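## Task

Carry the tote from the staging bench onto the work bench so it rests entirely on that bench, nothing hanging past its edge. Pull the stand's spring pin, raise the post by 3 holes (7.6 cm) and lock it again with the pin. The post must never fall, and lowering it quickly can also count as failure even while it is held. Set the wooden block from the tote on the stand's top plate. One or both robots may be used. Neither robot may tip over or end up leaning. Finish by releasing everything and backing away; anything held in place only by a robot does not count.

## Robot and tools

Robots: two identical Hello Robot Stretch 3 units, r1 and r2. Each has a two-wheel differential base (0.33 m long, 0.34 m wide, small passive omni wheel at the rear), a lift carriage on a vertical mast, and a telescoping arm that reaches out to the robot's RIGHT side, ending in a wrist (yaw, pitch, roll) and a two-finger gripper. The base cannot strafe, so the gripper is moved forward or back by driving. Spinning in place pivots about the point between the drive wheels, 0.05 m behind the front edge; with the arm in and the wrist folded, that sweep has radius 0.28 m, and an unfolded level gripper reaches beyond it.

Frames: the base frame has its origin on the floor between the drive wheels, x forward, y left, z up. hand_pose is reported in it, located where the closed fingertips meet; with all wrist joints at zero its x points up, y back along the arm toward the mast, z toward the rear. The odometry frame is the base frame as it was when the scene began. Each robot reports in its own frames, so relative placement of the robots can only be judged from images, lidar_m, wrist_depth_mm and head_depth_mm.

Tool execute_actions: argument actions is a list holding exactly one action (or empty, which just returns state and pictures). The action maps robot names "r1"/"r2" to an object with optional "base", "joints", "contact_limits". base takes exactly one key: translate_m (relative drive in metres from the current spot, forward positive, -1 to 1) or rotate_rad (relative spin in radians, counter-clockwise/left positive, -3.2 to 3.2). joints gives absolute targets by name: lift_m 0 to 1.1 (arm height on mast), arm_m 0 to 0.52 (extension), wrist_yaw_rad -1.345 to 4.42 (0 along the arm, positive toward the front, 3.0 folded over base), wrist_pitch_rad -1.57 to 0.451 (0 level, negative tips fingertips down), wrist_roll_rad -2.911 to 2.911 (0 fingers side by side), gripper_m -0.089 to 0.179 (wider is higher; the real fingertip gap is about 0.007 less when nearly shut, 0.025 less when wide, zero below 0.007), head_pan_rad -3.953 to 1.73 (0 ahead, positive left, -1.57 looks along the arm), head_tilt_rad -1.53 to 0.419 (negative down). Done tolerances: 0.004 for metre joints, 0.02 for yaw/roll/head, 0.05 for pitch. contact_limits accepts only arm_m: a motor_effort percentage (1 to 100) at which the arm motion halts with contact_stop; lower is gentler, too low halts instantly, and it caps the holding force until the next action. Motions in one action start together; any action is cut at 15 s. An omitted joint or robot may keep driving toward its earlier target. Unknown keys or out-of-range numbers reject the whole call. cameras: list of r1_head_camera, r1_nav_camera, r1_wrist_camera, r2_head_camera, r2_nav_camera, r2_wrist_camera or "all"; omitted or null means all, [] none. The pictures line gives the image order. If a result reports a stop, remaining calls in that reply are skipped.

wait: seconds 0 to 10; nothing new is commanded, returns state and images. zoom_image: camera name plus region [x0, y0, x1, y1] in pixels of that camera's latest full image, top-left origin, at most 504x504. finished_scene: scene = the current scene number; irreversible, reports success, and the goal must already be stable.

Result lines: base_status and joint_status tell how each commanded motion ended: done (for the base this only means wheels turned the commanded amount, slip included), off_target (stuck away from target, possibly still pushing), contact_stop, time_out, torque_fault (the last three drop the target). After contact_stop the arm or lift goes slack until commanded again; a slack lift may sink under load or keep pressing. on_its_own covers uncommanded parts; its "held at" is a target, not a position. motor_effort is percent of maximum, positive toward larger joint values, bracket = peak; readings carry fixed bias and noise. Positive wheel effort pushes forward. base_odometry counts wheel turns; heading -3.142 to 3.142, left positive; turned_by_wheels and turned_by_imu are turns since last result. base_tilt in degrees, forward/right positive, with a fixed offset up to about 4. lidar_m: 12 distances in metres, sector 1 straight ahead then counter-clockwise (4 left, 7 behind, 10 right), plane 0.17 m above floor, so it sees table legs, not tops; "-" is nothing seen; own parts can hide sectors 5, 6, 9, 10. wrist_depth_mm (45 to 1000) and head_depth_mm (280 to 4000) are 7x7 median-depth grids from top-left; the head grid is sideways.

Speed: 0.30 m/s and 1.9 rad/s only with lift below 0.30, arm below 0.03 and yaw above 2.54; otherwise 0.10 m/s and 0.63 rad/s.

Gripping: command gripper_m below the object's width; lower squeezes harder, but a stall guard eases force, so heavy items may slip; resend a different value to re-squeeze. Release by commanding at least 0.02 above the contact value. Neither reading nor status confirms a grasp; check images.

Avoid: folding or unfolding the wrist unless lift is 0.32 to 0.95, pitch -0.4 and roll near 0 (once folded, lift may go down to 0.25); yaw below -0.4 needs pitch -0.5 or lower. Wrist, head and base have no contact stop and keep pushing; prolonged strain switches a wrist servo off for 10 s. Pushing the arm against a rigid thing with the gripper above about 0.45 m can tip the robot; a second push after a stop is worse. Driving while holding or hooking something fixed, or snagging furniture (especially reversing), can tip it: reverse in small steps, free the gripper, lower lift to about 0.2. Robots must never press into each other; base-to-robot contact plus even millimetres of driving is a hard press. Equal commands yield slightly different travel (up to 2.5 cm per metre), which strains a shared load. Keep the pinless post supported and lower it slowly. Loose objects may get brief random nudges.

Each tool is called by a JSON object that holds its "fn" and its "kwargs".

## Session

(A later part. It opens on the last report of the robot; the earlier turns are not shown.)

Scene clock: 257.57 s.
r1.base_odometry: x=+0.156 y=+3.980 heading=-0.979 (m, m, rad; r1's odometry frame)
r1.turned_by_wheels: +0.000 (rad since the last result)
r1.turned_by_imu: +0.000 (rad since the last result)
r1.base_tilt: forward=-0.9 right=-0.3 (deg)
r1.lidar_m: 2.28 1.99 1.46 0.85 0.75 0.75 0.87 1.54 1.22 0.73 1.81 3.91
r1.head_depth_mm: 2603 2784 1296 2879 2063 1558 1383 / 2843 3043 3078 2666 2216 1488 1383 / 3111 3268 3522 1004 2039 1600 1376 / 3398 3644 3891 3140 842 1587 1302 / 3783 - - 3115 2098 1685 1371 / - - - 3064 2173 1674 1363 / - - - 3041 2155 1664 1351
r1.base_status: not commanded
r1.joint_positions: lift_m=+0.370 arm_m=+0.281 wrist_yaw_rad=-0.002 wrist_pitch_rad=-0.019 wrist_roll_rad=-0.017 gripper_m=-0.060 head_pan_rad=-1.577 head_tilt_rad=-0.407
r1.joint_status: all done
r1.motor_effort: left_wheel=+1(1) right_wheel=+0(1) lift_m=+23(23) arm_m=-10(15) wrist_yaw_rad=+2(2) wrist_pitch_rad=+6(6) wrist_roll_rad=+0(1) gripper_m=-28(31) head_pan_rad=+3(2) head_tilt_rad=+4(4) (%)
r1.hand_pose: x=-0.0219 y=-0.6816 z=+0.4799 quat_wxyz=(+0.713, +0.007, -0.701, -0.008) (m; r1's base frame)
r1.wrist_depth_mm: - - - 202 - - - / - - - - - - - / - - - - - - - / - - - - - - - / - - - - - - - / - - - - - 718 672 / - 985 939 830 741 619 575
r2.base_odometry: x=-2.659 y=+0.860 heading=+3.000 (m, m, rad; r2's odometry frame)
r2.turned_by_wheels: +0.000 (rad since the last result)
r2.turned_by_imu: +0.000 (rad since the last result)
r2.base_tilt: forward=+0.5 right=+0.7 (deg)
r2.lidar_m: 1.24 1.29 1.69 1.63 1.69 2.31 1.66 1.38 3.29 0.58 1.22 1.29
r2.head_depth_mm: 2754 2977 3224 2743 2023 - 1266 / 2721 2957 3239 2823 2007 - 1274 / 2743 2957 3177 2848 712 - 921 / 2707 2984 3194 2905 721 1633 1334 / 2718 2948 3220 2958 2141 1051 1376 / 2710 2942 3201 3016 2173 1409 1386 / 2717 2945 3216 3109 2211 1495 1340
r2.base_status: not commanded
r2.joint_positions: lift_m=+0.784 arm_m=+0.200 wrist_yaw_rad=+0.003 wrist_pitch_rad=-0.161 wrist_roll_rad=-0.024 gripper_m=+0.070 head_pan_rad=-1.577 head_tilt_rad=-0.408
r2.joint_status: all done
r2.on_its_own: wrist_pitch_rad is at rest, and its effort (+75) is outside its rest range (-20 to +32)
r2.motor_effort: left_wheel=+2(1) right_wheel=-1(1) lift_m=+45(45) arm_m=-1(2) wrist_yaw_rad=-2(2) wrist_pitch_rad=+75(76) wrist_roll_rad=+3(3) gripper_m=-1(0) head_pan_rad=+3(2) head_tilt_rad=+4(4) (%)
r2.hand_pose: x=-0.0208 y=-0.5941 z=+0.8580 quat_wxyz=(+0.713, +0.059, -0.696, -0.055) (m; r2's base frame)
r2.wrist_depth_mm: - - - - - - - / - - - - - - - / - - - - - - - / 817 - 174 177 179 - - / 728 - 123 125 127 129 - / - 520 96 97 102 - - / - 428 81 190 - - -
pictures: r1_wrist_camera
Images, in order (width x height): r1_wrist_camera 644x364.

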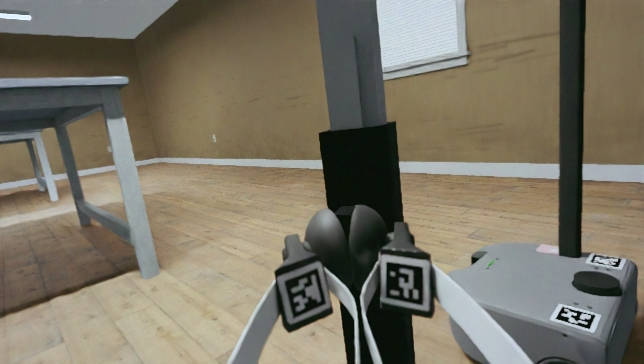

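{"fn": "execute_actions", "kwargs": {"actions": [{"r1":{"joints":{"gripper_m":0.07}},"r2":{"joints":{"lift_m":0.764}}}], "cameras": []}}

{"fn": "execute_actions", "kwargs": {"actions": [{"r1":{"joints":{"arm_m":0.31}}}], "cameras": []}}

{"fn": "execute_actions", "kwargs": {"actions": [{"r1":{"joints":{"gripper_m":-0.06}}}], "cameras": []}}

{"fn": "execute_actions", "kwargs": {"actions": [{"r1":{"joints":{"arm_m":0.288}}}], "cameras": []}}

{"fn": "execute_actions", "kwargs": {"actions": [{"r2":{"joints":{"lift_m":0.785}}}], "cameras": []}}

Scene clock: 259.50 s.
r1.base_odometry: x=+0.156 y=+3.980 heading=-0.979 (m, m, rad; r1's odometry frame)
r1.turned_by_wheels: +0.000 (rad since the last result)
r1.turned_by_imu: +0.000 (rad since the last result)
r1.base_tilt: forward=-1.0 right=-0.3 (deg)
r1.lidar_m: 2.28 1.99 1.45 0.85 0.74 0.74 0.87 1.54 1.22 0.72 1.81 3.90
r1.head_depth_mm: 2621 2776 1299 2853 2063 1562 1387 / 2845 3010 3161 1075 2219 1493 1383 / 3049 3312 3520 2995 2040 1598 1377 / 3368 3661 3880 3156 842 1581 1075 / 3766 - - 3139 2108 1681 1367 / - - - 3066 2169 1678 1357 / - - - 3093 2148 1666 1359
r1.base_status: not commanded
r1.joint_positions: lift_m=+0.370 arm_m=+0.280 wrist_yaw_rad=-0.003 wrist_pitch_rad=-0.019 wrist_roll_rad=-0.017 gripper_m=+0.070 head_pan_rad=-1.577 head_tilt_rad=-0.407
r1.joint_status: all done
r1.motor_effort: left_wheel=+1(1) right_wheel=-1(0) lift_m=+23(23) arm_m=-4(9) wrist_yaw_rad=+3(4) wrist_pitch_rad=+6(6) wrist_roll_rad=+1(1) gripper_m=+0(92) head_pan_rad=+2(2) head_tilt_rad=+4(4) (%)
r1.hand_pose: x=-0.0222 y=-0.6811 z=+0.4799 quat_wxyz=(+0.713, +0.006, -0.701, -0.008) (m; r1's base frame)
r1.wrist_depth_mm: - - - 203 - - - / - - - - - - - / - - - - - - - / - - - - - - - / - - - - 225 - - / - - - - 220 - 672 / - 990 881 842 259 655 583
r2.base_odometry: x=-2.659 y=+0.860 heading=+3.000 (m, m, rad; r2's odometry frame)
r2.turned_by_wheels: +0.000 (rad since the last result)
r2.turned_by_imu: +0.000 (rad since the last result)
r2.base_tilt: forward=+0.6 right=+0.7 (deg)
r2.lidar_m: 1.24 1.29 1.69 1.63 1.69 2.31 1.66 1.38 3.29 0.58 1.22 1.29
r2.head_depth_mm: 2726 2959 3216 2760 2027 - - / 2737 2968 3220 2782 1962 - - / 2742 2965 3250 2846 703 - 925 / 2727 2960 3207 2899 725 1621 1337 / 2704 2942 3240 2983 2147 1051 1380 / 2705 2955 3202 3041 2187 1409 1396 / 2705 2915 3197 3081 2208 1497 1343
r2.base_status: not commanded
r2.joint_positions: lift_m=+0.764 arm_m=+0.200 wrist_yaw_rad=+0.003 wrist_pitch_rad=-0.095 wrist_roll_rad=-0.020 gripper_m=+0.070 head_pan_rad=-1.577 head_tilt_rad=-0.408
r2.joint_status: all done
r2.on_its_own: wrist_pitch_rad is at rest, and its effort (+44) is outside its rest range (-20 to +32)
r2.motor_effort: left_wheel=+0(0) right_wheel=+0(1) lift_m=+28(40) arm_m=-1(1) wrist_yaw_rad=-2(2) wrist_pitch_rad=+44(75) wrist_roll_rad=+2(3) gripper_m=-1(1) head_pan_rad=+3(2) head_tilt_rad=+4(5) (%)
r2.hand_pose: x=-0.0207 y=-0.5978 z=+0.8543 quat_wxyz=(+0.714, +0.035, -0.699, -0.033) (m; r2's base frame)
r2.wrist_depth_mm: - - - - - - - / - - - - - - - / - - - - - - - / - - 179 182 187 - - / 753 - 119 120 121 131 - / - - 88 90 100 - - / - 76 76 182 - - -
pictures: none
No camera images: the call's "cameras" was empty. Leave "cameras" out to get every camera's image.

Scene clock: 260.70 s.
r1.base_odometry: x=+0.156 y=+3.980 heading=-0.979 (m, m, rad; r1's odometry frame)
r1.turned_by_wheels: +0.000 (rad since the last result)
r1.turned_by_imu: +0.000 (rad since the last result)
r1.base_tilt: forward=-0.9 right=-0.3 (deg)
r1.lidar_m: 2.28 1.99 1.46 0.85 0.75 0.74 0.87 1.54 1.22 0.72 1.81 3.89
r1.head_depth_mm: 2633 2790 1297 2856 2064 1560 1390 / 2845 3022 3169 1075 2210 1501 1382 / 3081 3310 3521 2972 2026 1596 1378 / 3402 3684 3911 3144 841 1587 1077 / 3763 - - 3095 2091 1681 1368 / - - - 3108 2171 1673 1366 / - - - 3085 2159 1665 1362
r1.base_status: not commanded
r1.joint_positions: lift_m=+0.370 arm_m=+0.310 wrist_yaw_rad=-0.002 wrist_pitch_rad=-0.019 wrist_roll_rad=-0.017 gripper_m=+0.070 head_pan_rad=-1.577 head_tilt_rad=-0.407
r1.joint_status: all done
r1.motor_effort: left_wheel=+1(1) right_wheel=+0(0) lift_m=+22(23) arm_m=+4(4) wrist_yaw_rad=+2(3) wrist_pitch_rad=+6(6) wrist_roll_rad=+1(1) gripper_m=+0(0) head_pan_rad=+3(3) head_tilt_rad=+4(4) (%)
r1.hand_pose: x=-0.0221 y=-0.7103 z=+0.4799 quat_wxyz=(+0.713, +0.006, -0.701, -0.008) (m; r1's base frame)
r1.wrist_depth_mm: - - - 176 - - - / - - - - - - - / - - - - - - - / - - - - - - - / - - - - 179 - - / - - - - 188 - 658 / - 980 884 846 195 632 557
r2.base_odometry: x=-2.659 y=+0.860 heading=+3.000 (m, m, rad; r2's odometry frame)
r2.turned_by_wheels: +0.000 (rad since the last result)
r2.turned_by_imu: +0.000 (rad since the last result)
r2.base_tilt: forward=+0.5 right=+0.5 (deg)
r2.lidar_m: 1.24 1.29 1.69 1.63 1.69 2.32 1.65 1.38 3.27 0.58 1.22 1.29
r2.head_depth_mm: 2751 2953 3205 2746 2042 - - / 2745 2979 3230 2798 1988 - - / 2708 2964 3177 2851 703 - 923 / 2745 2975 3205 2916 724 1571 1333 / 2719 2948 3197 2980 2142 1038 1379 / 2720 2958 3191 3032 2179 1421 1388 / 2710 2931 3167 3113 2202 1498 1347
r2.base_status: not commanded
r2.joint_positions: lift_m=+0.764 arm_m=+0.200 wrist_yaw_rad=+0.003 wrist_pitch_rad=-0.095 wrist_roll_rad=-0.020 gripper_m=+0.070 head_pan_rad=-1.577 head_tilt_rad=-0.408
r2.joint_status: not commanded
r2.on_its_own: wrist_pitch_rad is at rest, and its effort (+45) is outside its rest range (-20 to +32)
r2.motor_effort: left_wheel=+1(0) right_wheel=+0(1) lift_m=+27(28) arm_m=-1(1) wrist_yaw_rad=-2(2) wrist_pitch_rad=+45(45) wrist_roll_rad=+2(2) gripper_m=-1(1) head_pan_rad=+2(2) head_tilt_rad=+4(4) (%)
r2.hand_pose: x=-0.0207 y=-0.5978 z=+0.8543 quat_wxyz=(+0.714, +0.035, -0.699, -0.033) (m; r2's base frame)
r2.wrist_depth_mm: - - - - - - - / - - - - - - - / - - - - - - - / - - 179 183 187 - - / 756 - 119 120 121 133 - / - - 88 89 100 - - / - 76 77 183 - - -
pictures: none
No camera images: the call's "cameras" was empty. Leave "cameras" out to get every camera's image.

Scene clock: 262.50 s.
r1.base_odometry: x=+0.156 y=+3.980 heading=-0.979 (m, m, rad; r1's odometry frame)
r1.turned_by_wheels: +0.000 (rad since the last result)
r1.turned_by_imu: +0.000 (rad since the last result)
r1.base_tilt: forward=-1.0 right=-0.4 (deg)
r1.lidar_m: 2.28 1.99 1.45 0.85 0.74 0.74 0.87 1.54 1.22 0.73 1.81 3.91
r1.head_depth_mm: 2637 2774 1301 2886 2063 1556 1378 / 2853 3018 3148 1074 2222 1504 1388 / 3069 3313 3523 2956 2041 1592 1377 / 3392 3628 3899 3156 844 1583 1082 / 3778 - - 3117 2092 1677 1377 / - - - 3096 2168 1679 1369 / - - - 3088 2174 1675 1363
r1.base_status: not commanded
r1.joint_positions: lift_m=+0.370 arm_m=+0.309 wrist_yaw_rad=-0.021 wrist_pitch_rad=-0.022 wrist_roll_rad=-0.019 gripper_m=-0.058 head_pan_rad=-1.577 head_tilt_rad=-0.407
r1.joint_status: all done
r1.on_its_own: wrist_yaw_rad is at rest, and its effort (+22) is outside its rest range (-12 to +12)
r1.motor_effort: left_wheel=-1(2) right_wheel=+0(6) lift_m=+23(23) arm_m=+7(7) wrist_yaw_rad=+22(23) wrist_pitch_rad=+7(7) wrist_roll_rad=+1(1) gripper_m=-37(100) head_pan_rad=+4(5) head_tilt_rad=+5(4) (%)
r1.hand_pose: x=-0.0267 y=-0.7100 z=+0.4792 quat_wxyz=(+0.714, +0.001, -0.700, -0.015) (m; r1's base frame)
r1.wrist_depth_mm: - - - 174 - - - / - - - 180 - - - / - - - 183 - - - / - - - 184 - - - / - - - 159 - - - / - - - 192 186 714 679 / - 988 897 797 741 648 559
r2.base_odometry: x=-2.659 y=+0.860 heading=+3.000 (m, m, rad; r2's odometry frame)
r2.turned_by_wheels: +0.000 (rad since the last result)
r2.turned_by_imu: +0.000 (rad since the last result)
r2.base_tilt: forward=+0.4 right=+0.6 (deg)
r2.lidar_m: 1.24 1.29 1.69 1.63 1.69 2.31 1.66 1.38 3.29 0.58 1.22 1.29
r2.head_depth_mm: 2733 2954 3239 2735 2030 - - / 2730 2973 3214 2772 1974 - - / 2708 2981 3246 2852 703 - 927 / 2736 2966 3206 2909 725 1611 1336 / 2730 2959 3207 2970 2142 1035 1383 / 2730 2938 3174 3045 2174 1411 1388 / 2712 2930 3218 3095 2213 1491 1342
r2.base_status: not commanded
r2.joint_positions: lift_m=+0.764 arm_m=+0.200 wrist_yaw_rad=+0.003 wrist_pitch_rad=-0.095 wrist_roll_rad=-0.020 gripper_m=+0.070 head_pan_rad=-1.577 head_tilt_rad=-0.408
r2.joint_status: not commanded
r2.on_its_own: wrist_pitch_rad is at rest, and its effort (+44) is outside its rest range (-20 to +32)
r2.motor_effort: left_wheel=+0(1) right_wheel=+0(0) lift_m=+28(28) arm_m=-1(1) wrist_yaw_rad=-2(2) wrist_pitch_rad=+44(45) wrist_roll_rad=+1(2) gripper_m=-1(1) head_pan_rad=+3(2) head_tilt_rad=+5(4) (%)
r2.hand_pose: x=-0.0207 y=-0.5978 z=+0.8543 quat_wxyz=(+0.714, +0.035, -0.699, -0.033) (m; r2's base frame)
r2.wrist_depth_mm: - - - - - - - / - - - - - - - / - - - - - - - / - - 180 183 186 - - / 756 - 119 120 121 131 - / - - 88 89 100 - - / - 76 77 184 - - -
pictures: none
No camera images: the call's "cameras" was empty. Leave "cameras" out to get every camera's image.

Scene clock: 263.57 s.
r1.base_odometry: x=+0.156 y=+3.980 heading=-0.979 (m, m, rad; r1's odometry frame)
r1.turned_by_wheels: +0.000 (rad since the last result)
r1.turned_by_imu: +0.000 (rad since the last result)
r1.base_tilt: forward=-0.9 right=-0.3 (deg)
r1.lidar_m: 2.28 1.99 1.46 0.85 0.74 0.74 0.87 1.54 1.22 0.73 1.81 3.90
r1.head_depth_mm: 2643 2784 1300 2854 2058 1564 1385 / 2853 3018 3156 2682 2229 1496 1386 / 3091 3293 3507 2962 2032 1603 1376 / 3386 3654 3905 3103 842 1583 1289 / 3698 - - 3123 2102 1694 1372 / - - - 3078 2188 1678 1358 / - - - 3073 2169 1674 1363
r1.base_status: not commanded
r1.joint_positions: lift_m=+0.370 arm_m=+0.289 wrist_yaw_rad=-0.001 wrist_pitch_rad=-0.020 wrist_roll_rad=-0.018 gripper_m=-0.055 head_pan_rad=-1.577 head_tilt_rad=-0.407
r1.joint_status: all done
r1.motor_effort: left_wheel=+1(1) right_wheel=-1(3) lift_m=+23(23) arm_m=-12(15) wrist_yaw_rad=+1(23) wrist_pitch_rad=+6(7) wrist_roll_rad=+2(2) gripper_m=-28(36) head_pan_rad=+3(4) head_tilt_rad=+4(5) (%)
r1.hand_pose: x=-0.0216 y=-0.6896 z=+0.4796 quat_wxyz=(+0.714, +0.007, -0.700, -0.008) (m; r1's base frame)
r1.wrist_depth_mm: - - - 194 - - - / - - - - - - - / - - - - - - - / - - - - - - - / - - - - - - - / - - - - - 729 685 / - 960 915 827 248 623 566
r2.base_odometry: x=-2.659 y=+0.860 heading=+3.000 (m, m, rad; r2's odometry frame)
r2.turned_by_wheels: +0.000 (rad since the last result)
r2.turned_by_imu: +0.000 (rad since the last result)
r2.base_tilt: forward=+0.5 right=+0.6 (deg)
r2.lidar_m: 1.24 1.29 1.69 1.63 1.69 2.31 1.66 1.38 3.27 0.58 1.22 1.29
r2.head_depth_mm: 2716 2939 3244 2770 2017 - - / 2748 2954 3231 2794 1985 - - / 2733 2946 3218 2845 701 - 925 / 2713 2967 3252 2936 724 1608 1338 / 2708 2955 3165 3049 2152 1040 1380 / 2723 2909 3220 3044 2187 1407 1392 / 2674 2967 3166 3079 2221 1493 1336
r2.base_status: not commanded
r2.joint_positions: lift_m=+0.764 arm_m=+0.200 wrist_yaw_rad=+0.003 wrist_pitch_rad=-0.095 wrist_roll_rad=-0.020 gripper_m=+0.070 head_pan_rad=-1.577 head_tilt_rad=-0.408
r2.joint_status: not commanded
r2.on_its_own: wrist_pitch_rad is at rest, and its effort (+45) is outside its rest range (-20 to +32)
r2.motor_effort: left_wheel=+1(1) right_wheel=+0(0) lift_m=+28(28) arm_m=-1(1) wrist_yaw_rad=-2(2) wrist_pitch_rad=+45(45) wrist_roll_rad=+2(2) gripper_m=-1(1) head_pan_rad=+1(2) head_tilt_rad=+4(4) (%)
r2.hand_pose: x=-0.0207 y=-0.5978 z=+0.8543 quat_wxyz=(+0.714, +0.035, -0.699, -0.033) (m; r2's base frame)
r2.wrist_depth_mm: - - - - - - - / - - - - - - - / - - - - - - - / - - 179 183 186 - - / 762 - 118 120 121 132 - / - - 88 89 100 - - / - 77 77 183 - - -
pictures: none
No camera images: the call's "cameras" was empty. Leave "cameras" out to get every camera's image.

Scene clock: 264.50 s.
r1.base_odometry: x=+0.156 y=+3.980 heading=-0.979 (m, m, rad; r1's odometry frame)
r1.turned_by_wheels: +0.000 (rad since the last result)
r1.turned_by_imu: +0.000 (rad since the last result)
r1.base_tilt: forward=-0.9 right=-0.3 (deg)
r1.lidar_m: 2.28 1.99 1.45 0.85 0.74 0.74 0.87 1.54 1.22 0.73 1.81 3.94
r1.head_depth_mm: 2626 2785 1295 2856 2067 1554 1388 / 2842 3025 3078 2690 2213 1495 1388 / 3094 3315 3510 1004 2030 1597 1378 / 3360 3592 3910 3126 840 1591 1291 / 3727 - - 3112 2111 1682 1367 / - - - 3087 2176 1680 1363 / - - - 3070 2166 1672 1358
r1.base_status: not commanded
r1.joint_positions: lift_m=+0.370 arm_m=+0.289 wrist_yaw_rad=-0.001 wrist_pitch_rad=-0.020 wrist_roll_rad=-0.018 gripper_m=-0.049 head_pan_rad=-1.577 head_tilt_rad=-0.407
r1.joint_status: not commanded
r1.on_its_own: gripper_m is held at -0.050, not at your -0.060, by its stall guard, which is still easing
r1.motor_effort: left_wheel=+2(1) right_wheel=+0(1) lift_m=+23(23) arm_m=-11(11) wrist_yaw_rad=+1(0) wrist_pitch_rad=+6(6) wrist_roll_rad=+1(1) gripper_m=-25(26) head_pan_rad=+5(4) head_tilt_rad=+4(3) (%)
r1.hand_pose: x=-0.0216 y=-0.6896 z=+0.4796 quat_wxyz=(+0.714, +0.007, -0.700, -0.008) (m; r1's base frame)
r1.wrist_depth_mm: - - - 194 - - - / - - - - - - - / - - - - - - - / - - - - - - - / - - - - - - - / - - - - - 713 685 / - 972 936 831 247 613 568
r2.base_odometry: x=-2.659 y=+0.860 heading=+3.000 (m, m, rad; r2's odometry frame)
r2.turned_by_wheels: +0.000 (rad since the last result)
r2.turned_by_imu: +0.000 (rad since the last result)
r2.base_tilt: forward=+0.6 right=+0.6 (deg)
r2.lidar_m: 1.24 1.29 1.69 1.63 1.69 2.31 1.66 1.38 3.28 0.58 1.23 1.29
r2.head_depth_mm: 2753 2988 3244 2723 2019 - 1265 / 2757 2956 3217 2796 1995 - 1276 / 2753 2954 3198 2815 714 - 917 / 2739 2931 3233 2902 721 1668 1330 / 2704 2921 3176 2976 2137 1038 1382 / 2734 2946 3158 3048 2182 1404 1391 / 2715 2949 3240 3112 2192 1497 1345
r2.base_status: not commanded
r2.joint_positions: lift_m=+0.784 arm_m=+0.200 wrist_yaw_rad=+0.003 wrist_pitch_rad=-0.161 wrist_roll_rad=-0.024 gripper_m=+0.070 head_pan_rad=-1.577 head_tilt_rad=-0.408
r2.joint_status: all done
r2.on_its_own: wrist_pitch_rad is at rest, and its effort (+75) is outside its rest range (-20 to +32)
r2.motor_effort: left_wheel=+1(1) right_wheel=+0(0) lift_m=+45(43) arm_m=-1(1) wrist_yaw_rad=-2(2) wrist_pitch_rad=+75(76) wrist_roll_rad=+4(3) gripper_m=-1(1) head_pan_rad=+3(2) head_tilt_rad=+4(3) (%)
r2.hand_pose: x=-0.0208 y=-0.5941 z=+0.8580 quat_wxyz=(+0.714, +0.059, -0.696, -0.055) (m; r2's base frame)
r2.wrist_depth_mm: - - - - - - - / - - - - - - - / - - - - - - - / 837 - 173 178 181 - - / 740 - 123 125 127 130 - / - 548 96 97 103 - - / - 433 81 191 - - -
pictures: none
No camera images: the call's "cameras" was empty. Leave "cameras" out to get every camera's image.

{"fn": "execute_actions", "kwargs": {"actions": [{"r1":{"joints":{"gripper_m":0.07}},"r2":{"joints":{"lift_m":0.759}}}], "cameras": []}}

{"fn": "execute_actions", "kwargs": {"actions": [{"r1":{"joints":{"arm_m":0.31}}}], "cameras": []}}

{"fn": "execute_actions", "kwargs": {"actions": [{"r1":{"joints":{"gripper_m":-0.06}}}], "cameras": []}}

{"fn": "execute_actions", "kwargs": {"actions": [{"r1":{"joints":{"arm_m":0.288}}}], "cameras": []}}

{"fn": "execute_actions", "kwargs": {"actions": [{"r2":{"joints":{"lift_m":0.785}}}], "cameras": []}}

Scene clock: 266.37 s.
r1.base_odometry: x=+0.156 y=+3.980 heading=-0.979 (m, m, rad; r1's odometry frame)
r1.turned_by_wheels: +0.000 (rad since the last result)
r1.turned_by_imu: +0.000 (rad since the last result)
r1.base_tilt: forward=-0.8 right=-0.4 (deg)
r1.lidar_m: 2.28 1.99 1.46 0.85 0.74 0.74 0.87 1.53 1.22 0.73 1.81 3.92
r1.head_depth_mm: 2622 2754 1297 2862 2058 1559 1386 / 2831 3014 3157 1074 2215 1487 1384 / 3104 3301 3524 2815 2037 1593 1379 / 3418 3658 3933 3127 842 1576 1052 / 3757 - - 3119 2085 1688 1366 / - - - 3075 2165 1680 1357 / - - - 3077 2161 1673 1358
r1.base_status: not commanded
r1.joint_positions: lift_m=+0.370 arm_m=+0.288 wrist_yaw_rad=-0.003 wrist_pitch_rad=-0.020 wrist_roll_rad=-0.018 gripper_m=+0.070 head_pan_rad=-1.577 head_tilt_rad=-0.407
r1.joint_status: all done
r1.motor_effort: left_wheel=+1(1) right_wheel=+0(0) lift_m=+23(23) arm_m=-4(12) wrist_yaw_rad=+3(3) wrist_pitch_rad=+6(6) wrist_roll_rad=+1(1) gripper_m=+0(92) head_pan_rad=+3(3) head_tilt_rad=+4(3) (%)
r1.hand_pose: x=-0.0221 y=-0.6890 z=+0.4797 quat_wxyz=(+0.714, +0.006, -0.700, -0.008) (m; r1's base frame)
r1.wrist_depth_mm: - - - 195 - - - / - - - - - - - / - - - - - - - / - - - - - - - / - - - - 208 - - / - - - - 211 - 681 / - 981 875 829 241 654 588
r2.base_odometry: x=-2.659 y=+0.860 heading=+3.000 (m, m, rad; r2's odometry frame)
r2.turned_by_wheels: +0.000 (rad since the last result)
r2.turned_by_imu: +0.000 (rad since the last result)
r2.base_tilt: forward=+0.5 right=+0.7 (deg)
r2.lidar_m: 1.24 1.29 1.69 1.63 1.69 2.31 1.66 1.38 3.28 0.58 1.23 1.29
r2.head_depth_mm: 2729 2964 3226 2755 2037 1723 - / 2729 2952 3223 2798 1975 - - / 2718 2964 3201 2831 705 - 927 / 2767 2924 3188 2918 725 1613 1366 / 2735 2929 3214 2973 2148 1039 1381 / 2713 2930 3188 3023 2206 1411 1384 / 2713 2933 3206 3087 2212 1501 1338
r2.base_status: not commanded
r2.joint_positions: lift_m=+0.759 arm_m=+0.200 wrist_yaw_rad=+0.003 wrist_pitch_rad=-0.079 wrist_roll_rad=-0.020 gripper_m=+0.070 head_pan_rad=-1.577 head_tilt_rad=-0.408
r2.joint_status: all done
r2.on_its_own: wrist_pitch_rad is at rest, and its effort (+37) is outside its rest range (-20 to +32)
r2.motor_effort: left_wheel=+1(1) right_wheel=+0(0) lift_m=+27(39) arm_m=-1(1) wrist_yaw_rad=-2(2) wrist_pitch_rad=+37(75) wrist_roll_rad=+2(3) gripper_m=-1(1) head_pan_rad=+3(3) head_tilt_rad=+4(5) (%)
r2.hand_pose: x=-0.0207 y=-0.5986 z=+0.8535 quat_wxyz=(+0.714, +0.029, -0.699, -0.027) (m; r2's base frame)
r2.wrist_depth_mm: - - - - - - - / - - - - - - - / - - - - - - - / - - 180 184 189 - - / 763 - 116 118 119 130 - / - - 86 87 98 - - / - 74 74 182 - - -
pictures: none
No camera images: the call's "cameras" was empty. Leave "cameras" out to get every camera's image.

Scene clock: 267.43 s.
r1.base_odometry: x=+0.156 y=+3.980 heading=-0.979 (m, m, rad; r1's odometry frame)
r1.turned_by_wheels: +0.000 (rad since the last result)
r1.turned_by_imu: +0.000 (rad since the last result)
r1.base_tilt: forward=-0.9 right=-0.4 (deg)
r1.lidar_m: 2.28 1.99 1.46 0.85 0.74 0.75 0.87 1.54 1.22 0.73 1.81 3.90
r1.head_depth_mm: 2657 2796 1300 2859 2060 1554 1389 / 2837 3016 3162 1073 2216 1496 1383 / 3094 3281 3532 2825 2033 1597 1374 / 3400 3622 3912 3139 841 1583 1077 / 3811 - - 3103 2088 1685 1367 / - - - 3105 2168 1677 1364 / - - - 3076 2158 1665 1359
r1.base_status: not commanded
r1.joint_positions: lift_m=+0.370 arm_m=+0.310 wrist_yaw_rad=-0.002 wrist_pitch_rad=-0.020 wrist_roll_rad=-0.018 gripper_m=+0.070 head_pan_rad=-1.577 head_tilt_rad=-0.407
r1.joint_status: all done
r1.motor_effort: left_wheel=+1(1) right_wheel=-1(0) lift_m=+23(23) arm_m=+4(10) wrist_yaw_rad=+3(4) wrist_pitch_rad=+6(6) wrist_roll_rad=+1(1) gripper_m=+0(0) head_pan_rad=+3(3) head_tilt_rad=+4(4) (%)
r1.hand_pose: x=-0.0221 y=-0.7103 z=+0.4797 quat_wxyz=(+0.714, +0.007, -0.700, -0.008) (m; r1's base frame)
r1.wrist_depth_mm: - - - 175 - - - / - - - - - - - / - - - - - - - / - - - - - - - / - - - - 179 - - / - - - - 189 - 655 / - 976 871 837 196 633 560
r2.base_odometry: x=-2.659 y=+0.860 heading=+3.000 (m, m, rad; r2's odometry frame)
r2.turned_by_wheels: +0.000 (rad since the last result)
r2.turned_by_imu: +0.000 (rad since the last result)
r2.base_tilt: forward=+0.5 right=+0.6 (deg)
r2.lidar_m: 1.24 1.29 1.69 1.62 1.69 2.31 1.66 1.38 3.29 0.58 1.23 1.29
r2.head_depth_mm: 2728 2955 3253 2747 2026 1715 - / 2715 2961 3233 2825 1971 - - / 2741 2944 3258 2832 703 - 924 / 2714 2942 3251 2902 723 1563 1333 / 2742 2943 3212 2966 2139 1036 1380 / 2712 2966 3195 3052 2174 1412 1398 / 2716 2922 3208 3087 2217 1501 1340
r2.base_status: not commanded
r2.joint_positions: lift_m=+0.759 arm_m=+0.200 wrist_yaw_rad=+0.003 wrist_pitch_rad=-0.079 wrist_roll_rad=-0.020 gripper_m=+0.070 head_pan_rad=-1.577 head_tilt_rad=-0.408
r2.joint_status: not commanded
r2.on_its_own: wrist_pitch_rad is at rest, and its effort (+37) is outside its rest range (-20 to +32)
r2.motor_effort: left_wheel=+0(1) right_wheel=+0(0) lift_m=+27(27) arm_m=-1(1) wrist_yaw_rad=-2(2) wrist_pitch_rad=+37(37) wrist_roll_rad=+1(2) gripper_m=-1(1) head_pan_rad=+2(3) head_tilt_rad=+5(4) (%)
r2.hand_pose: x=-0.0207 y=-0.5986 z=+0.8535 quat_wxyz=(+0.714, +0.029, -0.699, -0.027) (m; r2's base frame)
r2.wrist_depth_mm: - - - - - - - / - - - - - - - / - - - - - - - / - - 180 183 187 - - / 774 - 116 118 120 130 - / - - 86 87 98 - - / - 74 74 183 - - -
pictures: none
No camera images: the call's "cameras" was empty. Leave "cameras" out to get every camera's image.

Scene clock: 269.23 s.
r1.base_odometry: x=+0.156 y=+3.980 heading=-0.979 (m, m, rad; r1's odometry frame)
r1.turned_by_wheels: +0.000 (rad since the last result)
r1.turned_by_imu: +0.000 (rad since the last result)
r1.base_tilt: forward=-0.9 right=-0.4 (deg)
r1.lidar_m: 2.28 1.99 1.46 0.85 0.74 0.74 0.87 1.54 1.22 0.73 1.81 3.91
r1.head_depth_mm: 2619 2773 1303 2891 2053 1559 1386 / 2854 3036 3127 1076 2230 1505 1382 / 3084 3279 3499 2828 2020 1598 1376 / 3404 3630 3886 3114 841 1592 1081 / 3780 - - 3085 2093 1686 1368 / - - - 3085 2157 1672 1365 / - - - 3092 2156 1679 1359
r1.base_status: not commanded
r1.joint_positions: lift_m=+0.370 arm_m=+0.309 wrist_yaw_rad=-0.021 wrist_pitch_rad=-0.023 wrist_roll_rad=-0.019 gripper_m=-0.058 head_pan_rad=-1.577 head_tilt_rad=-0.407
r1.joint_status: all done
r1.on_its_own: wrist_yaw_rad is at rest, and its effort (+23) is outside its rest range (-12 to +12)
r1.motor_effort: left_wheel=-2(2) right_wheel=+0(6) lift_m=+23(23) arm_m=+7(7) wrist_yaw_rad=+23(23) wrist_pitch_rad=+7(7) wrist_roll_rad=+1(2) gripper_m=-37(100) head_pan_rad=+3(3) head_tilt_rad=+5(5) (%)
r1.hand_pose: x=-0.0267 y=-0.7100 z=+0.4790 quat_wxyz=(+0.714, +0.001, -0.700, -0.016) (m; r1's base frame)
r1.wrist_depth_mm: - - - 174 - - - / - - - 180 - - - / - - - 183 - - - / - - - 184 - - - / - - - 158 - - - / - - - 191 186 703 678 / - 967 892 801 732 639 565
r2.base_odometry: x=-2.659 y=+0.860 heading=+3.000 (m, m, rad; r2's odometry frame)
r2.turned_by_wheels: +0.000 (rad since the last result)
r2.turned_by_imu: +0.000 (rad since the last result)
r2.base_tilt: forward=+0.6 right=+0.6 (deg)
r2.lidar_m: 1.24 1.29 1.69 1.63 1.69 2.31 1.66 1.38 3.29 0.58 1.23 1.29
r2.head_depth_mm: 2733 2987 3242 2728 2008 1723 - / 2749 2960 3233 2799 1963 - - / 2719 2998 3254 2836 703 - 929 / 2750 2920 3267 2893 725 1611 1331 / 2741 2968 3195 2964 2143 1037 1380 / 2724 2953 3221 3022 2169 1414 1395 / 2703 2956 3181 3071 2234 1502 1343
r2.base_status: not commanded
r2.joint_positions: lift_m=+0.759 arm_m=+0.200 wrist_yaw_rad=+0.003 wrist_pitch_rad=-0.079 wrist_roll_rad=-0.020 gripper_m=+0.070 head_pan_rad=-1.577 head_tilt_rad=-0.408
r2.joint_status: not commanded
r2.on_its_own: wrist_pitch_rad is at rest, and its effort (+37) is outside its rest range (-20 to +32)
r2.motor_effort: left_wheel=+1(0) right_wheel=+0(1) lift_m=+27(28) arm_m=-1(1) wrist_yaw_rad=-2(2) wrist_pitch_rad=+37(37) wrist_roll_rad=+2(2) gripper_m=+0(1) head_pan_rad=+2(4) head_tilt_rad=+3(4) (%)
r2.hand_pose: x=-0.0207 y=-0.5986 z=+0.8535 quat_wxyz=(+0.714, +0.029, -0.699, -0.027) (m; r2's base frame)
r2.wrist_depth_mm: - - - - - - - / - - - - - - - / - - - - - - - / - - 180 183 189 - - / 757 - 116 118 119 130 - / - - 86 87 98 - - / - 74 74 181 - - -
pictures: none
No camera images: the call's "cameras" was empty. Leave "cameras" out to get every camera's image.

Scene clock: 270.30 s.
r1.base_odometry: x=+0.156 y=+3.980 heading=-0.979 (m, m, rad; r1's odometry frame)
r1.turned_by_wheels: +0.000 (rad since the last result)
r1.turned_by_imu: +0.000 (rad since the last result)
r1.base_tilt: forward=-0.9 right=-0.4 (deg)
r1.lidar_m: 2.28 1.99 1.45 0.85 0.74 0.75 0.87 1.54 1.22 0.73 1.81 3.91
r1.head_depth_mm: 2655 2786 1304 2870 2059 1552 1390 / 2820 3007 3134 1079 2217 1497 1379 / 3092 3302 3514 2800 2037 1601 1376 / 3397 3638 3921 3125 842 1591 1293 / 3743 - - 3107 2097 1679 1366 / - - - 3067 2171 1672 1363 / - - - 3050 2153 1668 1357
r1.base_status: not commanded
r1.joint_positions: lift_m=+0.370 arm_m=+0.289 wrist_yaw_rad=-0.001 wrist_pitch_rad=-0.021 wrist_roll_rad=-0.019 gripper_m=-0.055 head_pan_rad=-1.577 head_tilt_rad=-0.407
r1.joint_status: all done
r1.motor_effort: left_wheel=+2(1) right_wheel=-2(3) lift_m=+23(23) arm_m=-13(7) wrist_yaw_rad=+1(22) wrist_pitch_rad=+6(7) wrist_roll_rad=+1(2) gripper_m=-28(37) head_pan_rad=+3(4) head_tilt_rad=+4(4) (%)
r1.hand_pose: x=-0.0216 y=-0.6898 z=+0.4795 quat_wxyz=(+0.714, +0.008, -0.700, -0.008) (m; r1's base frame)
r1.wrist_depth_mm: - - - 194 - - - / - - - - - - - / - - - - - - - / - - - - - - - / - - - 191 - - - / - - - 216 - 716 686 / - 972 918 840 248 610 576
r2.base_odometry: x=-2.659 y=+0.860 heading=+3.000 (m, m, rad; r2's odometry frame)
r2.turned_by_wheels: +0.000 (rad since the last result)
r2.turned_by_imu: +0.000 (rad since the last result)
r2.base_tilt: forward=+0.6 right=+0.6 (deg)
r2.lidar_m: 1.24 1.29 1.69 1.63 1.69 2.30 1.66 1.38 3.27 0.58 1.23 1.29
r2.head_depth_mm: 2741 2958 3189 2735 2044 1723 - / 2714 2961 3177 2785 1915 - - / 2720 2956 3204 2827 707 - 927 / 2747 2966 3238 2918 727 1615 1337 / 2727 2956 3218 2957 2163 1040 1384 / 2721 2917 3210 3004 2191 1412 1383 / 2694 2910 3193 3095 2206 1493 1344
r2.base_status: not commanded
r2.joint_positions: lift_m=+0.759 arm_m=+0.200 wrist_yaw_rad=+0.003 wrist_pitch_rad=-0.086 wrist_roll_rad=-0.020 gripper_m=+0.070 head_pan_rad=-1.577 head_tilt_rad=-0.408
r2.joint_status: not commanded
r2.on_its_own: wrist_pitch_rad is at rest, and its effort (+40) is outside its rest range (-20 to +32)
r2.motor_effort: left_wheel=+1(1) right_wheel=+0(0) lift_m=+28(28) arm_m=-1(1) wrist_yaw_rad=-2(2) wrist_pitch_rad=+40(41) wrist_roll_rad=+2(2) gripper_m=-1(0) head_pan_rad=+3(1) head_tilt_rad=+4(4) (%)
r2.hand_pose: x=-0.0207 y=-0.5983 z=+0.8517 quat_wxyz=(+0.714, +0.032, -0.699, -0.029) (m; r2's base frame)
r2.wrist_depth_mm: - - - - - - - / - - - - - - - / - - - - - - - / - - 181 185 188 - - / 768 - 117 119 121 128 - / - - 87 88 99 - - / - 75 75 181 - - -
pictures: none
No camera images: the call's "cameras" was empty. Leave "cameras" out to get every camera's image.

Scene clock: 271.43 s.
r1.base_odometry: x=+0.156 y=+3.980 heading=-0.979 (m, m, rad; r1's odometry frame)
r1.turned_by_wheels: +0.000 (rad since the last result)
r1.turned_by_imu: +0.000 (rad since the last result)
r1.base_tilt: forward=-1.0 right=-0.4 (deg)
r1.lidar_m: 2.28 1.99 1.45 0.85 0.75 0.74 0.87 1.54 1.22 0.72 1.81 3.92
r1.head_depth_mm: 2645 2785 1297 2857 2060 1560 1392 / 2862 3013 3068 2662 2248 1495 1381 / 3099 3302 3533 2837 2044 1602 1379 / 3403 3623 3919 3111 853 1583 1288 / 3712 - - 3152 2108 1676 1365 / - - - 3093 2173 1671 1368 / - - - 3074 2148 1672 1360
r1.base_status: not commanded
r1.joint_positions: lift_m=+0.370 arm_m=+0.289 wrist_yaw_rad=-0.001 wrist_pitch_rad=-0.021 wrist_roll_rad=-0.019 gripper_m=-0.049 head_pan_rad=-1.577 head_tilt_rad=-0.407
r1.joint_status: not commanded
r1.on_its_own: gripper_m is held at -0.050, not at your -0.060, by its stall guard, which is still easing
r1.motor_effort: left_wheel=+2(2) right_wheel=-2(2) lift_m=+23(23) arm_m=-11(13) wrist_yaw_rad=+1(1) wrist_pitch_rad=+6(6) wrist_roll_rad=+2(2) gripper_m=-25(27) head_pan_rad=+4(2) head_tilt_rad=+4(4) (%)
r1.hand_pose: x=-0.0216 y=-0.6896 z=+0.4795 quat_wxyz=(+0.714, +0.008, -0.700, -0.008) (m; r1's base frame)
r1.wrist_depth_mm: - - - 194 - - - / - - - - - - - / - - - - - - - / - - - - - - - / - - - 208 - - - / - - - 215 - 700 682 / - 962 920 850 249 609 579
r2.base_odometry: x=-2.659 y=+0.860 heading=+3.000 (m, m, rad; r2's odometry frame)
r2.turned_by_wheels: +0.000 (rad since the last result)
r2.turned_by_imu: +0.000 (rad since the last result)
r2.base_tilt: forward=+0.6 right=+0.5 (deg)
r2.lidar_m: 1.24 1.28 1.69 1.63 1.69 2.32 1.65 1.38 3.30 0.58 1.23 1.29
r2.head_depth_mm: 2731 2988 3218 2740 2037 - 1263 / 2715 2981 3257 2776 1986 - 1275 / 2701 2954 3240 2837 689 - 919 / 2701 2970 3206 2906 704 1642 1336 / 2744 2968 3195 2958 2136 1039 1389 / 2738 2933 3196 3028 2175 1412 1388 / 2709 2930 3193 3101 2217 1494 1341
r2.base_status: not commanded
r2.joint_positions: lift_m=+0.785 arm_m=+0.200 wrist_yaw_rad=+0.003 wrist_pitch_rad=-0.106 wrist_roll_rad=-0.020 gripper_m=+0.070 head_pan_rad=-1.577 head_tilt_rad=-0.408
r2.joint_status: all done
r2.on_its_own: wrist_pitch_rad is at rest, and its effort (+50) is outside its rest range (-20 to +32)
r2.motor_effort: left_wheel=+1(0) right_wheel=+0(0) lift_m=+35(37) arm_m=-1(1) wrist_yaw_rad=-2(1) wrist_pitch_rad=+50(51) wrist_roll_rad=+2(2) gripper_m=+0(1) head_pan_rad=+2(3) head_tilt_rad=+4(5) (%)
r2.hand_pose: x=-0.0207 y=-0.5973 z=+0.8722 quat_wxyz=(+0.713, +0.039, -0.699, -0.036) (m; r2's base frame)
r2.wrist_depth_mm: - - - - - - - / - - - - - - - / - - - - - - - / - - 179 183 186 - - / 760 - 120 121 123 126 - / - - 90 91 101 - - / - 78 76 184 - - -
pictures: none
No camera images: the call's "cameras" was empty. Leave "cameras" out to get every camera's image.

Rose 2 cm. Continue until it catches.

{"fn": "execute_actions", "kwargs": {"actions": [{"r1":{"joints":{"gripper_m":0.07}},"r2":{"joints":{"lift_m":0.80}}}], "cameras": []}}

{"fn": "execute_actions", "kwargs": {"actions": [{"r1":{"joints":{"arm_m":0.31}},"r2":{"joints":{"lift_m":0.7845}}}], "cameras": []}}

Scene clock: 273.23 s.
r1.base_odometry: x=+0.156 y=+3.980 heading=-0.979 (m, m, rad; r1's odometry frame)
r1.turned_by_wheels: +0.000 (rad since the last result)
r1.turned_by_imu: +0.000 (rad since the last result)
r1.base_tilt: forward=-0.9 right=-0.3 (deg)
r1.lidar_m: 2.29 1.99 1.45 0.85 0.74 0.74 0.87 1.54 1.22 0.73 1.81 3.90
r1.head_depth_mm: 2623 2775 1294 2860 2054 1560 1391 / 2848 2998 3134 2698 2222 1496 1381 / 3090 3277 3486 2683 2115 1593 1377 / 3403 3669 3916 3142 862 1581 1050 / 3777 - - 3153 2172 1684 1365 / - - - 3084 2169 1669 1359 / - - - 3094 2160 1675 1360
r1.base_status: not commanded
r1.joint_positions: lift_m=+0.370 arm_m=+0.288 wrist_yaw_rad=-0.003 wrist_pitch_rad=-0.020 wrist_roll_rad=-0.019 gripper_m=+0.070 head_pan_rad=-1.577 head_tilt_rad=-0.407
r1.joint_status: all done
r1.motor_effort: left_wheel=+1(2) right_wheel=+0(1) lift_m=+23(23) arm_m=-4(12) wrist_yaw_rad=+3(3) wrist_pitch_rad=+6(6) wrist_roll_rad=+1(1) gripper_m=+0(94) head_pan_rad=+3(3) head_tilt_rad=+4(4) (%)
r1.hand_pose: x=-0.0221 y=-0.6890 z=+0.4796 quat_wxyz=(+0.714, +0.007, -0.700, -0.008) (m; r1's base frame)
r1.wrist_depth_mm: - - - 195 - - - / - - - - - - - / - - - - - - - / - - - - - - - / - - - - 209 - - / - - - - 210 - 693 / - 966 879 843 242 652 592
r2.base_odometry: x=-2.659 y=+0.860 heading=+3.000 (m, m, rad; r2's odometry frame)
r2.turned_by_wheels: +0.000 (rad since the last result)
r2.turned_by_imu: +0.000 (rad since the last result)
r2.base_tilt: forward=+0.5 right=+0.7 (deg)
r2.lidar_m: 1.24 1.29 1.69 1.63 1.69 2.31 1.66 1.38 3.29 0.58 1.23 1.29
r2.head_depth_mm: 2724 2939 3207 2742 2028 - 1268 / 2724 2925 3219 2779 1973 - 1279 / 2715 2959 3185 2848 693 - 914 / 2710 2955 3217 2912 707 1641 1364 / 2728 2920 3212 2981 2151 1037 1381 / 2734 2981 3231 3007 2185 1413 1388 / 2728 2924 3194 3119 2211 1501 1340
r2.base_status: not commanded
r2.joint_positions: lift_m=+0.799 arm_m=+0.200 wrist_yaw_rad=+0.003 wrist_pitch_rad=-0.123 wrist_roll_rad=-0.020 gripper_m=+0.070 head_pan_rad=-1.577 head_tilt_rad=-0.408
r2.joint_status: all done
r2.on_its_own: wrist_pitch_rad is at rest, and its effort (+58) is outside its rest range (-20 to +32)
r2.motor_effort: left_wheel=+0(0) right_wheel=+0(0) lift_m=+37(36) arm_m=-1(1) wrist_yaw_rad=-2(1) wrist_pitch_rad=+58(59) wrist_roll_rad=+2(1) gripper_m=+0(1) head_pan_rad=+3(3) head_tilt_rad=+4(4) (%)
r2.hand_pose: x=-0.0207 y=-0.5964 z=+0.8828 quat_wxyz=(+0.713, +0.045, -0.698, -0.042) (m; r2's base frame)
r2.wrist_depth_mm: - - - - - - - / - - - - - - - / - - - - - - - / - - 179 182 186 - - / 771 - 123 124 125 128 - / - - 93 94 100 - - / - 447 78 183 - - -
pictures: none
No camera images: the call's "cameras" was empty. Leave "cameras" out to get every camera's image.

Scene clock: 274.30 s.
r1.base_odometry: x=+0.156 y=+3.980 heading=-0.979 (m, m, rad; r1's odometry frame)
r1.turned_by_wheels: +0.000 (rad since the last result)
r1.turned_by_imu: +0.000 (rad since the last result)
r1.base_tilt: forward=-0.9 right=-0.4 (deg)
r1.lidar_m: 2.28 1.99 1.46 0.85 0.74 0.75 0.87 1.53 1.22 0.72 1.81 3.90
r1.head_depth_mm: 2630 2777 1295 2867 2069 1561 1389 / 2830 3003 3087 2683 2214 1495 1382 / 3083 3260 3521 2686 2113 1596 1388 / 3386 3632 3880 3142 859 1589 1076 / 3785 - - 3113 2187 1683 1372 / - - - 3099 2175 1674 1364 / - - - 3055 2159 1675 1360
r1.base_status: not commanded
r1.joint_positions: lift_m=+0.370 arm_m=+0.310 wrist_yaw_rad=-0.002 wrist_pitch_rad=-0.020 wrist_roll_rad=-0.019 gripper_m=+0.070 head_pan_rad=-1.577 head_tilt_rad=-0.407
r1.joint_status: all done
r1.motor_effort: left_wheel=+1(1) right_wheel=+0(0) lift_m=+23(23) arm_m=+4(7) wrist_yaw_rad=+2(3) wrist_pitch_rad=+6(6) wrist_roll_rad=+1(1) gripper_m=+1(0) head_pan_rad=+4(3) head_tilt_rad=+4(4) (%)
r1.hand_pose: x=-0.0221 y=-0.7103 z=+0.4796 quat_wxyz=(+0.714, +0.007, -0.700, -0.008) (m; r1's base frame)
r1.wrist_depth_mm: - - - 176 - - - / - - - - - - - / - - - - - - - / - - - - - - - / - - - - 180 - - / - - - - 188 - 659 / - 978 870 853 195 633 561
r2.base_odometry: x=-2.659 y=+0.860 heading=+3.000 (m, m, rad; r2's odometry frame)
r2.turned_by_wheels: +0.000 (rad since the last result)
r2.turned_by_imu: +0.000 (rad since the last result)
r2.base_tilt: forward=+0.5 right=+0.6 (deg)
r2.lidar_m: 1.24 1.29 1.69 1.63 1.69 2.30 1.65 1.38 3.29 0.58 1.23 1.29
r2.head_depth_mm: 2732 2958 3240 2744 2012 - 1263 / 2720 2974 3237 2807 1995 - 1275 / 2694 2975 3212 2859 678 - 913 / 2738 2959 3234 2915 688 1622 1337 / 2740 2946 3197 2944 2138 1038 1385 / 2715 2941 3226 3022 2192 1418 1396 / 2702 2929 3204 3050 2211 1497 1342
r2.base_status: not commanded
r2.joint_positions: lift_m=+0.784 arm_m=+0.200 wrist_yaw_rad=+0.003 wrist_pitch_rad=-0.079 wrist_roll_rad=-0.020 gripper_m=+0.070 head_pan_rad=-1.577 head_tilt_rad=-0.408
r2.joint_status: all done
r2.on_its_own: wrist_pitch_rad is at rest, and its effort (+37) is outside its rest range (-20 to +32)
r2.motor_effort: left_wheel=+0(0) right_wheel=+1(0) lift_m=+27(29) arm_m=-1(1) wrist_yaw_rad=-2(2) wrist_pitch_rad=+37(58) wrist_roll_rad=+2(2) gripper_m=-1(1) head_pan_rad=+4(2) head_tilt_rad=+4(5) (%)
r2.hand_pose: x=-0.0207 y=-0.5986 z=+0.8789 quat_wxyz=(+0.714, +0.030, -0.699, -0.027) (m; r2's base frame)
r2.wrist_depth_mm: - - - - - - - / - - - - - - - / - - - - - - - / - - 179 184 186 - - / 786 - 116 118 120 130 - / 702 - 86 87 98 - - / - 74 74 182 - - -
pictures: none
No camera images: the call's "cameras" was empty. Leave "cameras" out to get every camera's image.

One hole done. Repeat twice.

{"fn": "execute_actions", "kwargs": {"actions": [{"r1":{"joints":{"gripper_m":-0.06}}}], "cameras": []}}

{"fn": "execute_actions", "kwargs": {"actions": [{"r1":{"joints":{"arm_m":0.288}}}], "cameras": []}}

{"fn": "execute_actions", "kwargs": {"actions": [{"r2":{"joints":{"lift_m":0.8105}}}], "cameras": []}}

{"fn": "execute_actions", "kwargs": {"actions": [{"r1":{"joints":{"gripper_m":0.07}},"r2":{"joints":{"lift_m":0.8255}}}], "cameras": []}}

{"fn": "execute_actions", "kwargs": {"actions": [{"r1":{"joints":{"arm_m":0.31}},"r2":{"joints":{"lift_m":0.81}}}], "cameras": []}}

Scene clock: 276.30 s.
r1.base_odometry: x=+0.156 y=+3.980 heading=-0.979 (m, m, rad; r1's odometry frame)
r1.turned_by_wheels: +0.000 (rad since the last result)
r1.turned_by_imu: +0.000 (rad since the last result)
r1.base_tilt: forward=-0.8 right=-0.3 (deg)
r1.lidar_m: 2.28 1.99 1.46 0.85 0.75 0.74 0.87 1.53 1.22 0.72 1.81 3.93
r1.head_depth_mm: 2638 2777 1302 2880 2062 1565 1391 / 2877 3007 3068 2695 2227 1502 1382 / 3105 3324 3539 2682 2107 1606 1376 / 3400 3653 3909 3124 860 1593 1079 / 3737 - - 3141 2112 1685 1371 / - - - 3095 2176 1680 1370 / - - - 3078 2167 1667 1355
r1.base_status: not commanded
r1.joint_positions: lift_m=+0.370 arm_m=+0.309 wrist_yaw_rad=-0.021 wrist_pitch_rad=-0.023 wrist_roll_rad=-0.019 gripper_m=-0.058 head_pan_rad=-1.577 head_tilt_rad=-0.407
r1.joint_status: all done
r1.on_its_own: wrist_yaw_rad is at rest, and its effort (+23) is outside its rest range (-12 to +12)
r1.motor_effort: left_wheel=-2(2) right_wheel=+0(6) lift_m=+23(23) arm_m=+7(7) wrist_yaw_rad=+23(23) wrist_pitch_rad=+7(7) wrist_roll_rad=+1(1) gripper_m=-37(100) head_pan_rad=+2(3) head_tilt_rad=+4(4) (%)
r1.hand_pose: x=-0.0267 y=-0.7099 z=+0.4789 quat_wxyz=(+0.714, +0.001, -0.700, -0.016) (m; r1's base frame)
r1.wrist_depth_mm: - - - 174 - - - / - - - 179 - - - / - - - 183 - - - / - - - 184 - - - / - - - 157 - - - / - - - 191 187 704 685 / - 960 900 808 739 644 563
r2.base_odometry: x=-2.659 y=+0.860 heading=+3.000 (m, m, rad; r2's odometry frame)
r2.turned_by_wheels: +0.000 (rad since the last result)
r2.turned_by_imu: +0.000 (rad since the last result)
r2.base_tilt: forward=+0.5 right=+0.6 (deg)
r2.lidar_m: 1.24 1.29 1.69 1.63 1.68 2.32 1.66 1.38 3.28 0.58 1.23 1.29
r2.head_depth_mm: 2788 2981 3215 2708 2018 - 1270 / 2743 2977 3230 2802 1976 - 1275 / 2746 2955 3219 2837 678 - 913 / 2738 2956 3214 2934 691 1624 1333 / 2737 2983 3219 2981 2137 1039 1382 / 2695 2942 3204 3027 2182 1418 1385 / 2710 2926 3212 3120 2194 1490 1342
r2.base_status: not commanded
r2.joint_positions: lift_m=+0.784 arm_m=+0.200 wrist_yaw_rad=+0.003 wrist_pitch_rad=-0.079 wrist_roll_rad=-0.020 gripper_m=+0.070 head_pan_rad=-1.577 head_tilt_rad=-0.408
r2.joint_status: not commanded
r2.on_its_own: wrist_pitch_rad is at rest, and its effort (+37) is outside its rest range (-20 to +32)
r2.motor_effort: left_wheel=+1(0) right_wheel=+0(0) lift_m=+27(27) arm_m=-1(1) wrist_yaw_rad=-1(2) wrist_pitch_rad=+37(37) wrist_roll_rad=+2(2) gripper_m=+0(1) head_pan_rad=+3(3) head_tilt_rad=+4(4) (%)
r2.hand_pose: x=-0.0207 y=-0.5986 z=+0.8789 quat_wxyz=(+0.714, +0.030, -0.699, -0.027) (m; r2's base frame)
r2.wrist_depth_mm: - - - - - - - / - - - - - - - / - - - - - - - / - - 180 183 188 - - / 773 - 117 118 120 130 - / 701 - 86 87 98 - - / - 74 74 182 - - -
pictures: none
No camera images: the call's "cameras" was empty. Leave "cameras" out to get every camera's image.

Scene clock: 277.37 s.
r1.base_odometry: x=+0.156 y=+3.980 heading=-0.979 (m, m, rad; r1's odometry frame)
r1.turned_by_wheels: +0.000 (rad since the last result)
r1.turned_by_imu: +0.000 (rad since the last result)
r1.base_tilt: forward=-1.0 right=-0.5 (deg)
r1.lidar_m: 2.28 1.99 1.45 0.85 0.74 0.74 0.87 1.54 1.22 0.73 1.81 3.90
r1.head_depth_mm: 2642 2773 1297 2829 2048 1559 1390 / 2853 3015 3064 2679 2226 1505 1383 / 3090 3305 3491 987 2033 1603 1381 / 3396 3630 3889 3106 858 1585 1289 / 3758 - - 3121 2112 1687 1369 / - - - 3079 2167 1673 1362 / - - - 3059 2153 1672 1351
r1.base_status: not commanded
r1.joint_positions: lift_m=+0.370 arm_m=+0.289 wrist_yaw_rad=-0.001 wrist_pitch_rad=-0.021 wrist_roll_rad=-0.019 gripper_m=-0.055 head_pan_rad=-1.577 head_tilt_rad=-0.407
r1.joint_status: all done
r1.motor_effort: left_wheel=+2(1) right_wheel=-2(3) lift_m=+23(22) arm_m=-13(15) wrist_yaw_rad=+1(23) wrist_pitch_rad=+6(7) wrist_roll_rad=+1(1) gripper_m=-28(37) head_pan_rad=+4(4) head_tilt_rad=+4(4) (%)
r1.hand_pose: x=-0.0216 y=-0.6898 z=+0.4794 quat_wxyz=(+0.714, +0.008, -0.700, -0.008) (m; r1's base frame)
r1.wrist_depth_mm: - - - 194 - - - / - - - - - - - / - - - - - - - / - - - - - - - / - - - 190 - - - / - - - 214 - 705 677 / - 964 937 842 250 616 567
r2.base_odometry: x=-2.659 y=+0.860 heading=+3.000 (m, m, rad; r2's odometry frame)
r2.turned_by_wheels: +0.000 (rad since the last result)
r2.turned_by_imu: +0.000 (rad since the last result)
r2.base_tilt: forward=+0.4 right=+0.6 (deg)
r2.lidar_m: 1.24 1.28 1.70 1.63 1.69 2.31 1.66 1.38 3.29 0.58 1.22 1.29
r2.head_depth_mm: 2759 2967 3253 2743 2011 - 1266 / 2741 2979 3258 2808 1986 - 1272 / 2705 2934 3222 2844 680 - 917 / 2725 2931 3168 2902 692 1629 1339 / 2740 2961 3193 2929 2149 1038 1382 / 2711 2930 3165 3007 2186 1418 1388 / 2693 2925 3172 3095 2196 1499 1340
r2.base_status: not commanded
r2.joint_positions: lift_m=+0.784 arm_m=+0.200 wrist_yaw_rad=+0.003 wrist_pitch_rad=-0.086 wrist_roll_rad=-0.020 gripper_m=+0.070 head_pan_rad=-1.577 head_tilt_rad=-0.408
r2.joint_status: not commanded
r2.on_its_own: wrist_pitch_rad is at rest, and its effort (+40) is outside its rest range (-20 to +32)
r2.motor_effort: left_wheel=+0(0) right_wheel=+0(0) lift_m=+28(28) arm_m=+0(1) wrist_yaw_rad=-2(1) wrist_pitch_rad=+40(41) wrist_roll_rad=+2(2) gripper_m=-1(0) head_pan_rad=+4(2) head_tilt_rad=+4(4) (%)
r2.hand_pose: x=-0.0207 y=-0.5983 z=+0.8772 quat_wxyz=(+0.714, +0.032, -0.699, -0.029) (m; r2's base frame)
r2.wrist_depth_mm: - - - - - - - / - - - - - - - / - - - - - - - / - - 179 183 186 - - / 775 - 118 119 121 128 - / 686 - 87 88 99 - - / - 75 75 182 - - -
pictures: none
No camera images: the call's "cameras" was empty. Leave "cameras" out to get every camera's image.

Scene clock: 278.37 s.
r1.base_odometry: x=+0.156 y=+3.980 heading=-0.979 (m, m, rad; r1's odometry frame)
r1.turned_by_wheels: +0.000 (rad since the last result)
r1.turned_by_imu: +0.000 (rad since the last result)
r1.base_tilt: forward=-1.0 right=-0.3 (deg)
r1.lidar_m: 2.28 1.99 1.45 0.85 0.75 0.74 0.87 1.54 1.22 0.73 1.81 3.88
r1.head_depth_mm: 2619 2777 1288 2884 2061 1564 1389 / 2863 2993 3019 2680 2205 1494 1379 / 3081 3293 3489 2670 2128 1596 1381 / 3386 3635 3947 3143 861 1585 1285 / 3724 - - 3080 2171 1676 1369 / - - - 3075 2168 1671 1362 / - - - 3055 2147 1667 1361
r1.base_status: not commanded
r1.joint_positions: lift_m=+0.370 arm_m=+0.289 wrist_yaw_rad=-0.001 wrist_pitch_rad=-0.021 wrist_roll_rad=-0.019 gripper_m=-0.049 head_pan_rad=-1.577 head_tilt_rad=-0.407
r1.joint_status: not commanded
r1.on_its_own: gripper_m is held at -0.050, not at your -0.060, by its stall guard, which is still easing
r1.motor_effort: left_wheel=+1(2) right_wheel=-1(2) lift_m=+23(23) arm_m=-11(13) wrist_yaw_rad=+2(1) wrist_pitch_rad=+6(7) wrist_roll_rad=+1(1) gripper_m=-25(27) head_pan_rad=+3(4) head_tilt_rad=+4(4) (%)
r1.hand_pose: x=-0.0217 y=-0.6896 z=+0.4794 quat_wxyz=(+0.714, +0.008, -0.700, -0.008) (m; r1's base frame)
r1.wrist_depth_mm: - - - 195 - - - / - - - - - - - / - - - - - - - / - - - - - - - / - - - - - - - / - - - - - 715 680 / - 961 911 811 249 614 572
r2.base_odometry: x=-2.659 y=+0.860 heading=+3.000 (m, m, rad; r2's odometry frame)
r2.turned_by_wheels: +0.000 (rad since the last result)
r2.turned_by_imu: +0.000 (rad since the last result)
r2.base_tilt: forward=+0.5 right=+0.7 (deg)
r2.lidar_m: 1.24 1.29 1.68 1.63 1.69 2.31 1.66 1.38 3.29 0.58 1.23 1.29
r2.head_depth_mm: 2749 2954 3228 2718 2103 - 1294 / 2733 2950 3221 2794 1993 - 1306 / 2728 2946 3251 2834 694 - 911 / 2721 2911 3215 2900 706 1656 1340 / 2707 2933 3206 2940 2137 1037 1380 / 2702 2904 3233 3024 2178 1404 1388 / 2707 2954 3186 3055 2196 1497 1337
r2.base_status: not commanded
r2.joint_positions: lift_m=+0.810 arm_m=+0.200 wrist_yaw_rad=+0.003 wrist_pitch_rad=-0.161 wrist_roll_rad=-0.024 gripper_m=+0.070 head_pan_rad=-1.577 head_tilt_rad=-0.408
r2.joint_status: all done
r2.on_its_own: wrist_pitch_rad is at rest, and its effort (+75) is outside its rest range (-20 to +32)
r2.motor_effort: left_wheel=+0(0) right_wheel=-1(1) lift_m=+45(46) arm_m=-1(0) wrist_yaw_rad=-2(1) wrist_pitch_rad=+75(77) wrist_roll_rad=+4(3) gripper_m=+0(1) head_pan_rad=+4(3) head_tilt_rad=+4(5) (%)
r2.hand_pose: x=-0.0208 y=-0.5941 z=+0.8834 quat_wxyz=(+0.714, +0.059, -0.696, -0.055) (m; r2's base frame)
r2.wrist_depth_mm: - - - - - - - / - - - - - - - / - - - - - - - / - - 174 176 180 - - / 748 - 123 125 126 129 - / - - 96 97 102 - - / - 467 81 192 - - -
pictures: none
No camera images: the call's "cameras" was empty. Leave "cameras" out to get every camera's image.

Scene clock: 280.43 s.
r1.base_odometry: x=+0.156 y=+3.980 heading=-0.979 (m, m, rad; r1's odometry frame)
r1.turned_by_wheels: +0.000 (rad since the last result)
r1.turned_by_imu: +0.000 (rad since the last result)
r1.base_tilt: forward=-0.9 right=-0.4 (deg)
r1.lidar_m: 2.28 1.99 1.46 0.85 0.75 0.75 0.87 1.54 1.22 0.73 1.81 3.91
r1.head_depth_mm: 2630 2784 1293 2855 2053 1557 1381 / 2847 3034 3133 2686 2206 1498 1383 / 3090 3281 3525 2673 2117 1597 1379 / 3419 3635 3945 3171 861 1583 1050 / 3797 - - 3091 2188 1682 1365 / - - - 3080 2176 1680 1365 / - - - 3088 2166 1676 1361
r1.base_status: not commanded
r1.joint_positions: lift_m=+0.370 arm_m=+0.288 wrist_yaw_rad=-0.003 wrist_pitch_rad=-0.021 wrist_roll_rad=-0.019 gripper_m=+0.070 head_pan_rad=-1.577 head_tilt_rad=-0.407
r1.joint_status: all done
r1.motor_effort: left_wheel=+1(1) right_wheel=-1(1) lift_m=+23(23) arm_m=-4(11) wrist_yaw_rad=+3(3) wrist_pitch_rad=+6(7) wrist_roll_rad=+1(2) gripper_m=+0(91) head_pan_rad=+2(3) head_tilt_rad=+4(4) (%)
r1.hand_pose: x=-0.0221 y=-0.6890 z=+0.4795 quat_wxyz=(+0.714, +0.007, -0.700, -0.009) (m; r1's base frame)
r1.wrist_depth_mm: - - - 195 - - - / - - - - - - - / - - - - - - - / - - - - - - - / - - - - 208 - - / - - - - 210 - 681 / - 991 875 835 242 647 586
r2.base_odometry: x=-2.659 y=+0.860 heading=+3.000 (m, m, rad; r2's odometry frame)
r2.turned_by_wheels: +0.000 (rad since the last result)
r2.turned_by_imu: +0.000 (rad since the last result)
r2.base_tilt: forward=+0.4 right=+0.6 (deg)
r2.lidar_m: 1.24 1.29 1.69 1.63 1.69 2.31 1.66 1.38 3.30 0.58 1.22 1.29
r2.head_depth_mm: 2742 2992 3219 2702 2041 - 1270 / 2711 2969 3223 2788 1986 - 1281 / 2736 2958 3206 2843 694 - 913 / 2714 2947 3194 2914 707 1643 1367 / 2717 2950 3239 2962 2144 1036 1379 / 2727 2953 3183 3053 2195 1414 1391 / 2706 2945 3202 3103 2201 1499 1345
r2.base_status: not commanded
r2.joint_positions: lift_m=+0.800 arm_m=+0.200 wrist_yaw_rad=+0.001 wrist_pitch_rad=-0.128 wrist_roll_rad=-0.019 gripper_m=+0.070 head_pan_rad=-1.577 head_tilt_rad=-0.408
r2.joint_status: lift_m contact_stop (moved -0.009 of +0.016)
r2.on_its_own: lift_m is slack since a contact_stop, until your next command for it (your +0.826 is given up); wrist_pitch_rad is at rest, and its effort (+60) is outside its rest range (-20 to +32)
r2.motor_effort: left_wheel=+0(1) right_wheel=+1(1) lift_m=+30(51) arm_m=+0(2) wrist_yaw_rad=+0(2) wrist_pitch_rad=+60(92) wrist_roll_rad=+2(8) gripper_m=-1(0) head_pan_rad=+3(3) head_tilt_rad=+4(4) (%)
r2.hand_pose: x=-0.0212 y=-0.5961 z=+0.8823 quat_wxyz=(+0.713, +0.046, -0.699, -0.045) (m; r2's base frame)
r2.wrist_depth_mm: - - - - - - - / - - - - - - - / - - - - - - - / - - 177 181 185 - - / 767 - 122 123 125 135 - / - - 93 94 104 - - / - 457 78 188 - - -
pictures: none
No camera images: the call's "cameras" was empty. Leave "cameras" out to get every camera's image.

not run: a stop came earlier in this reply.


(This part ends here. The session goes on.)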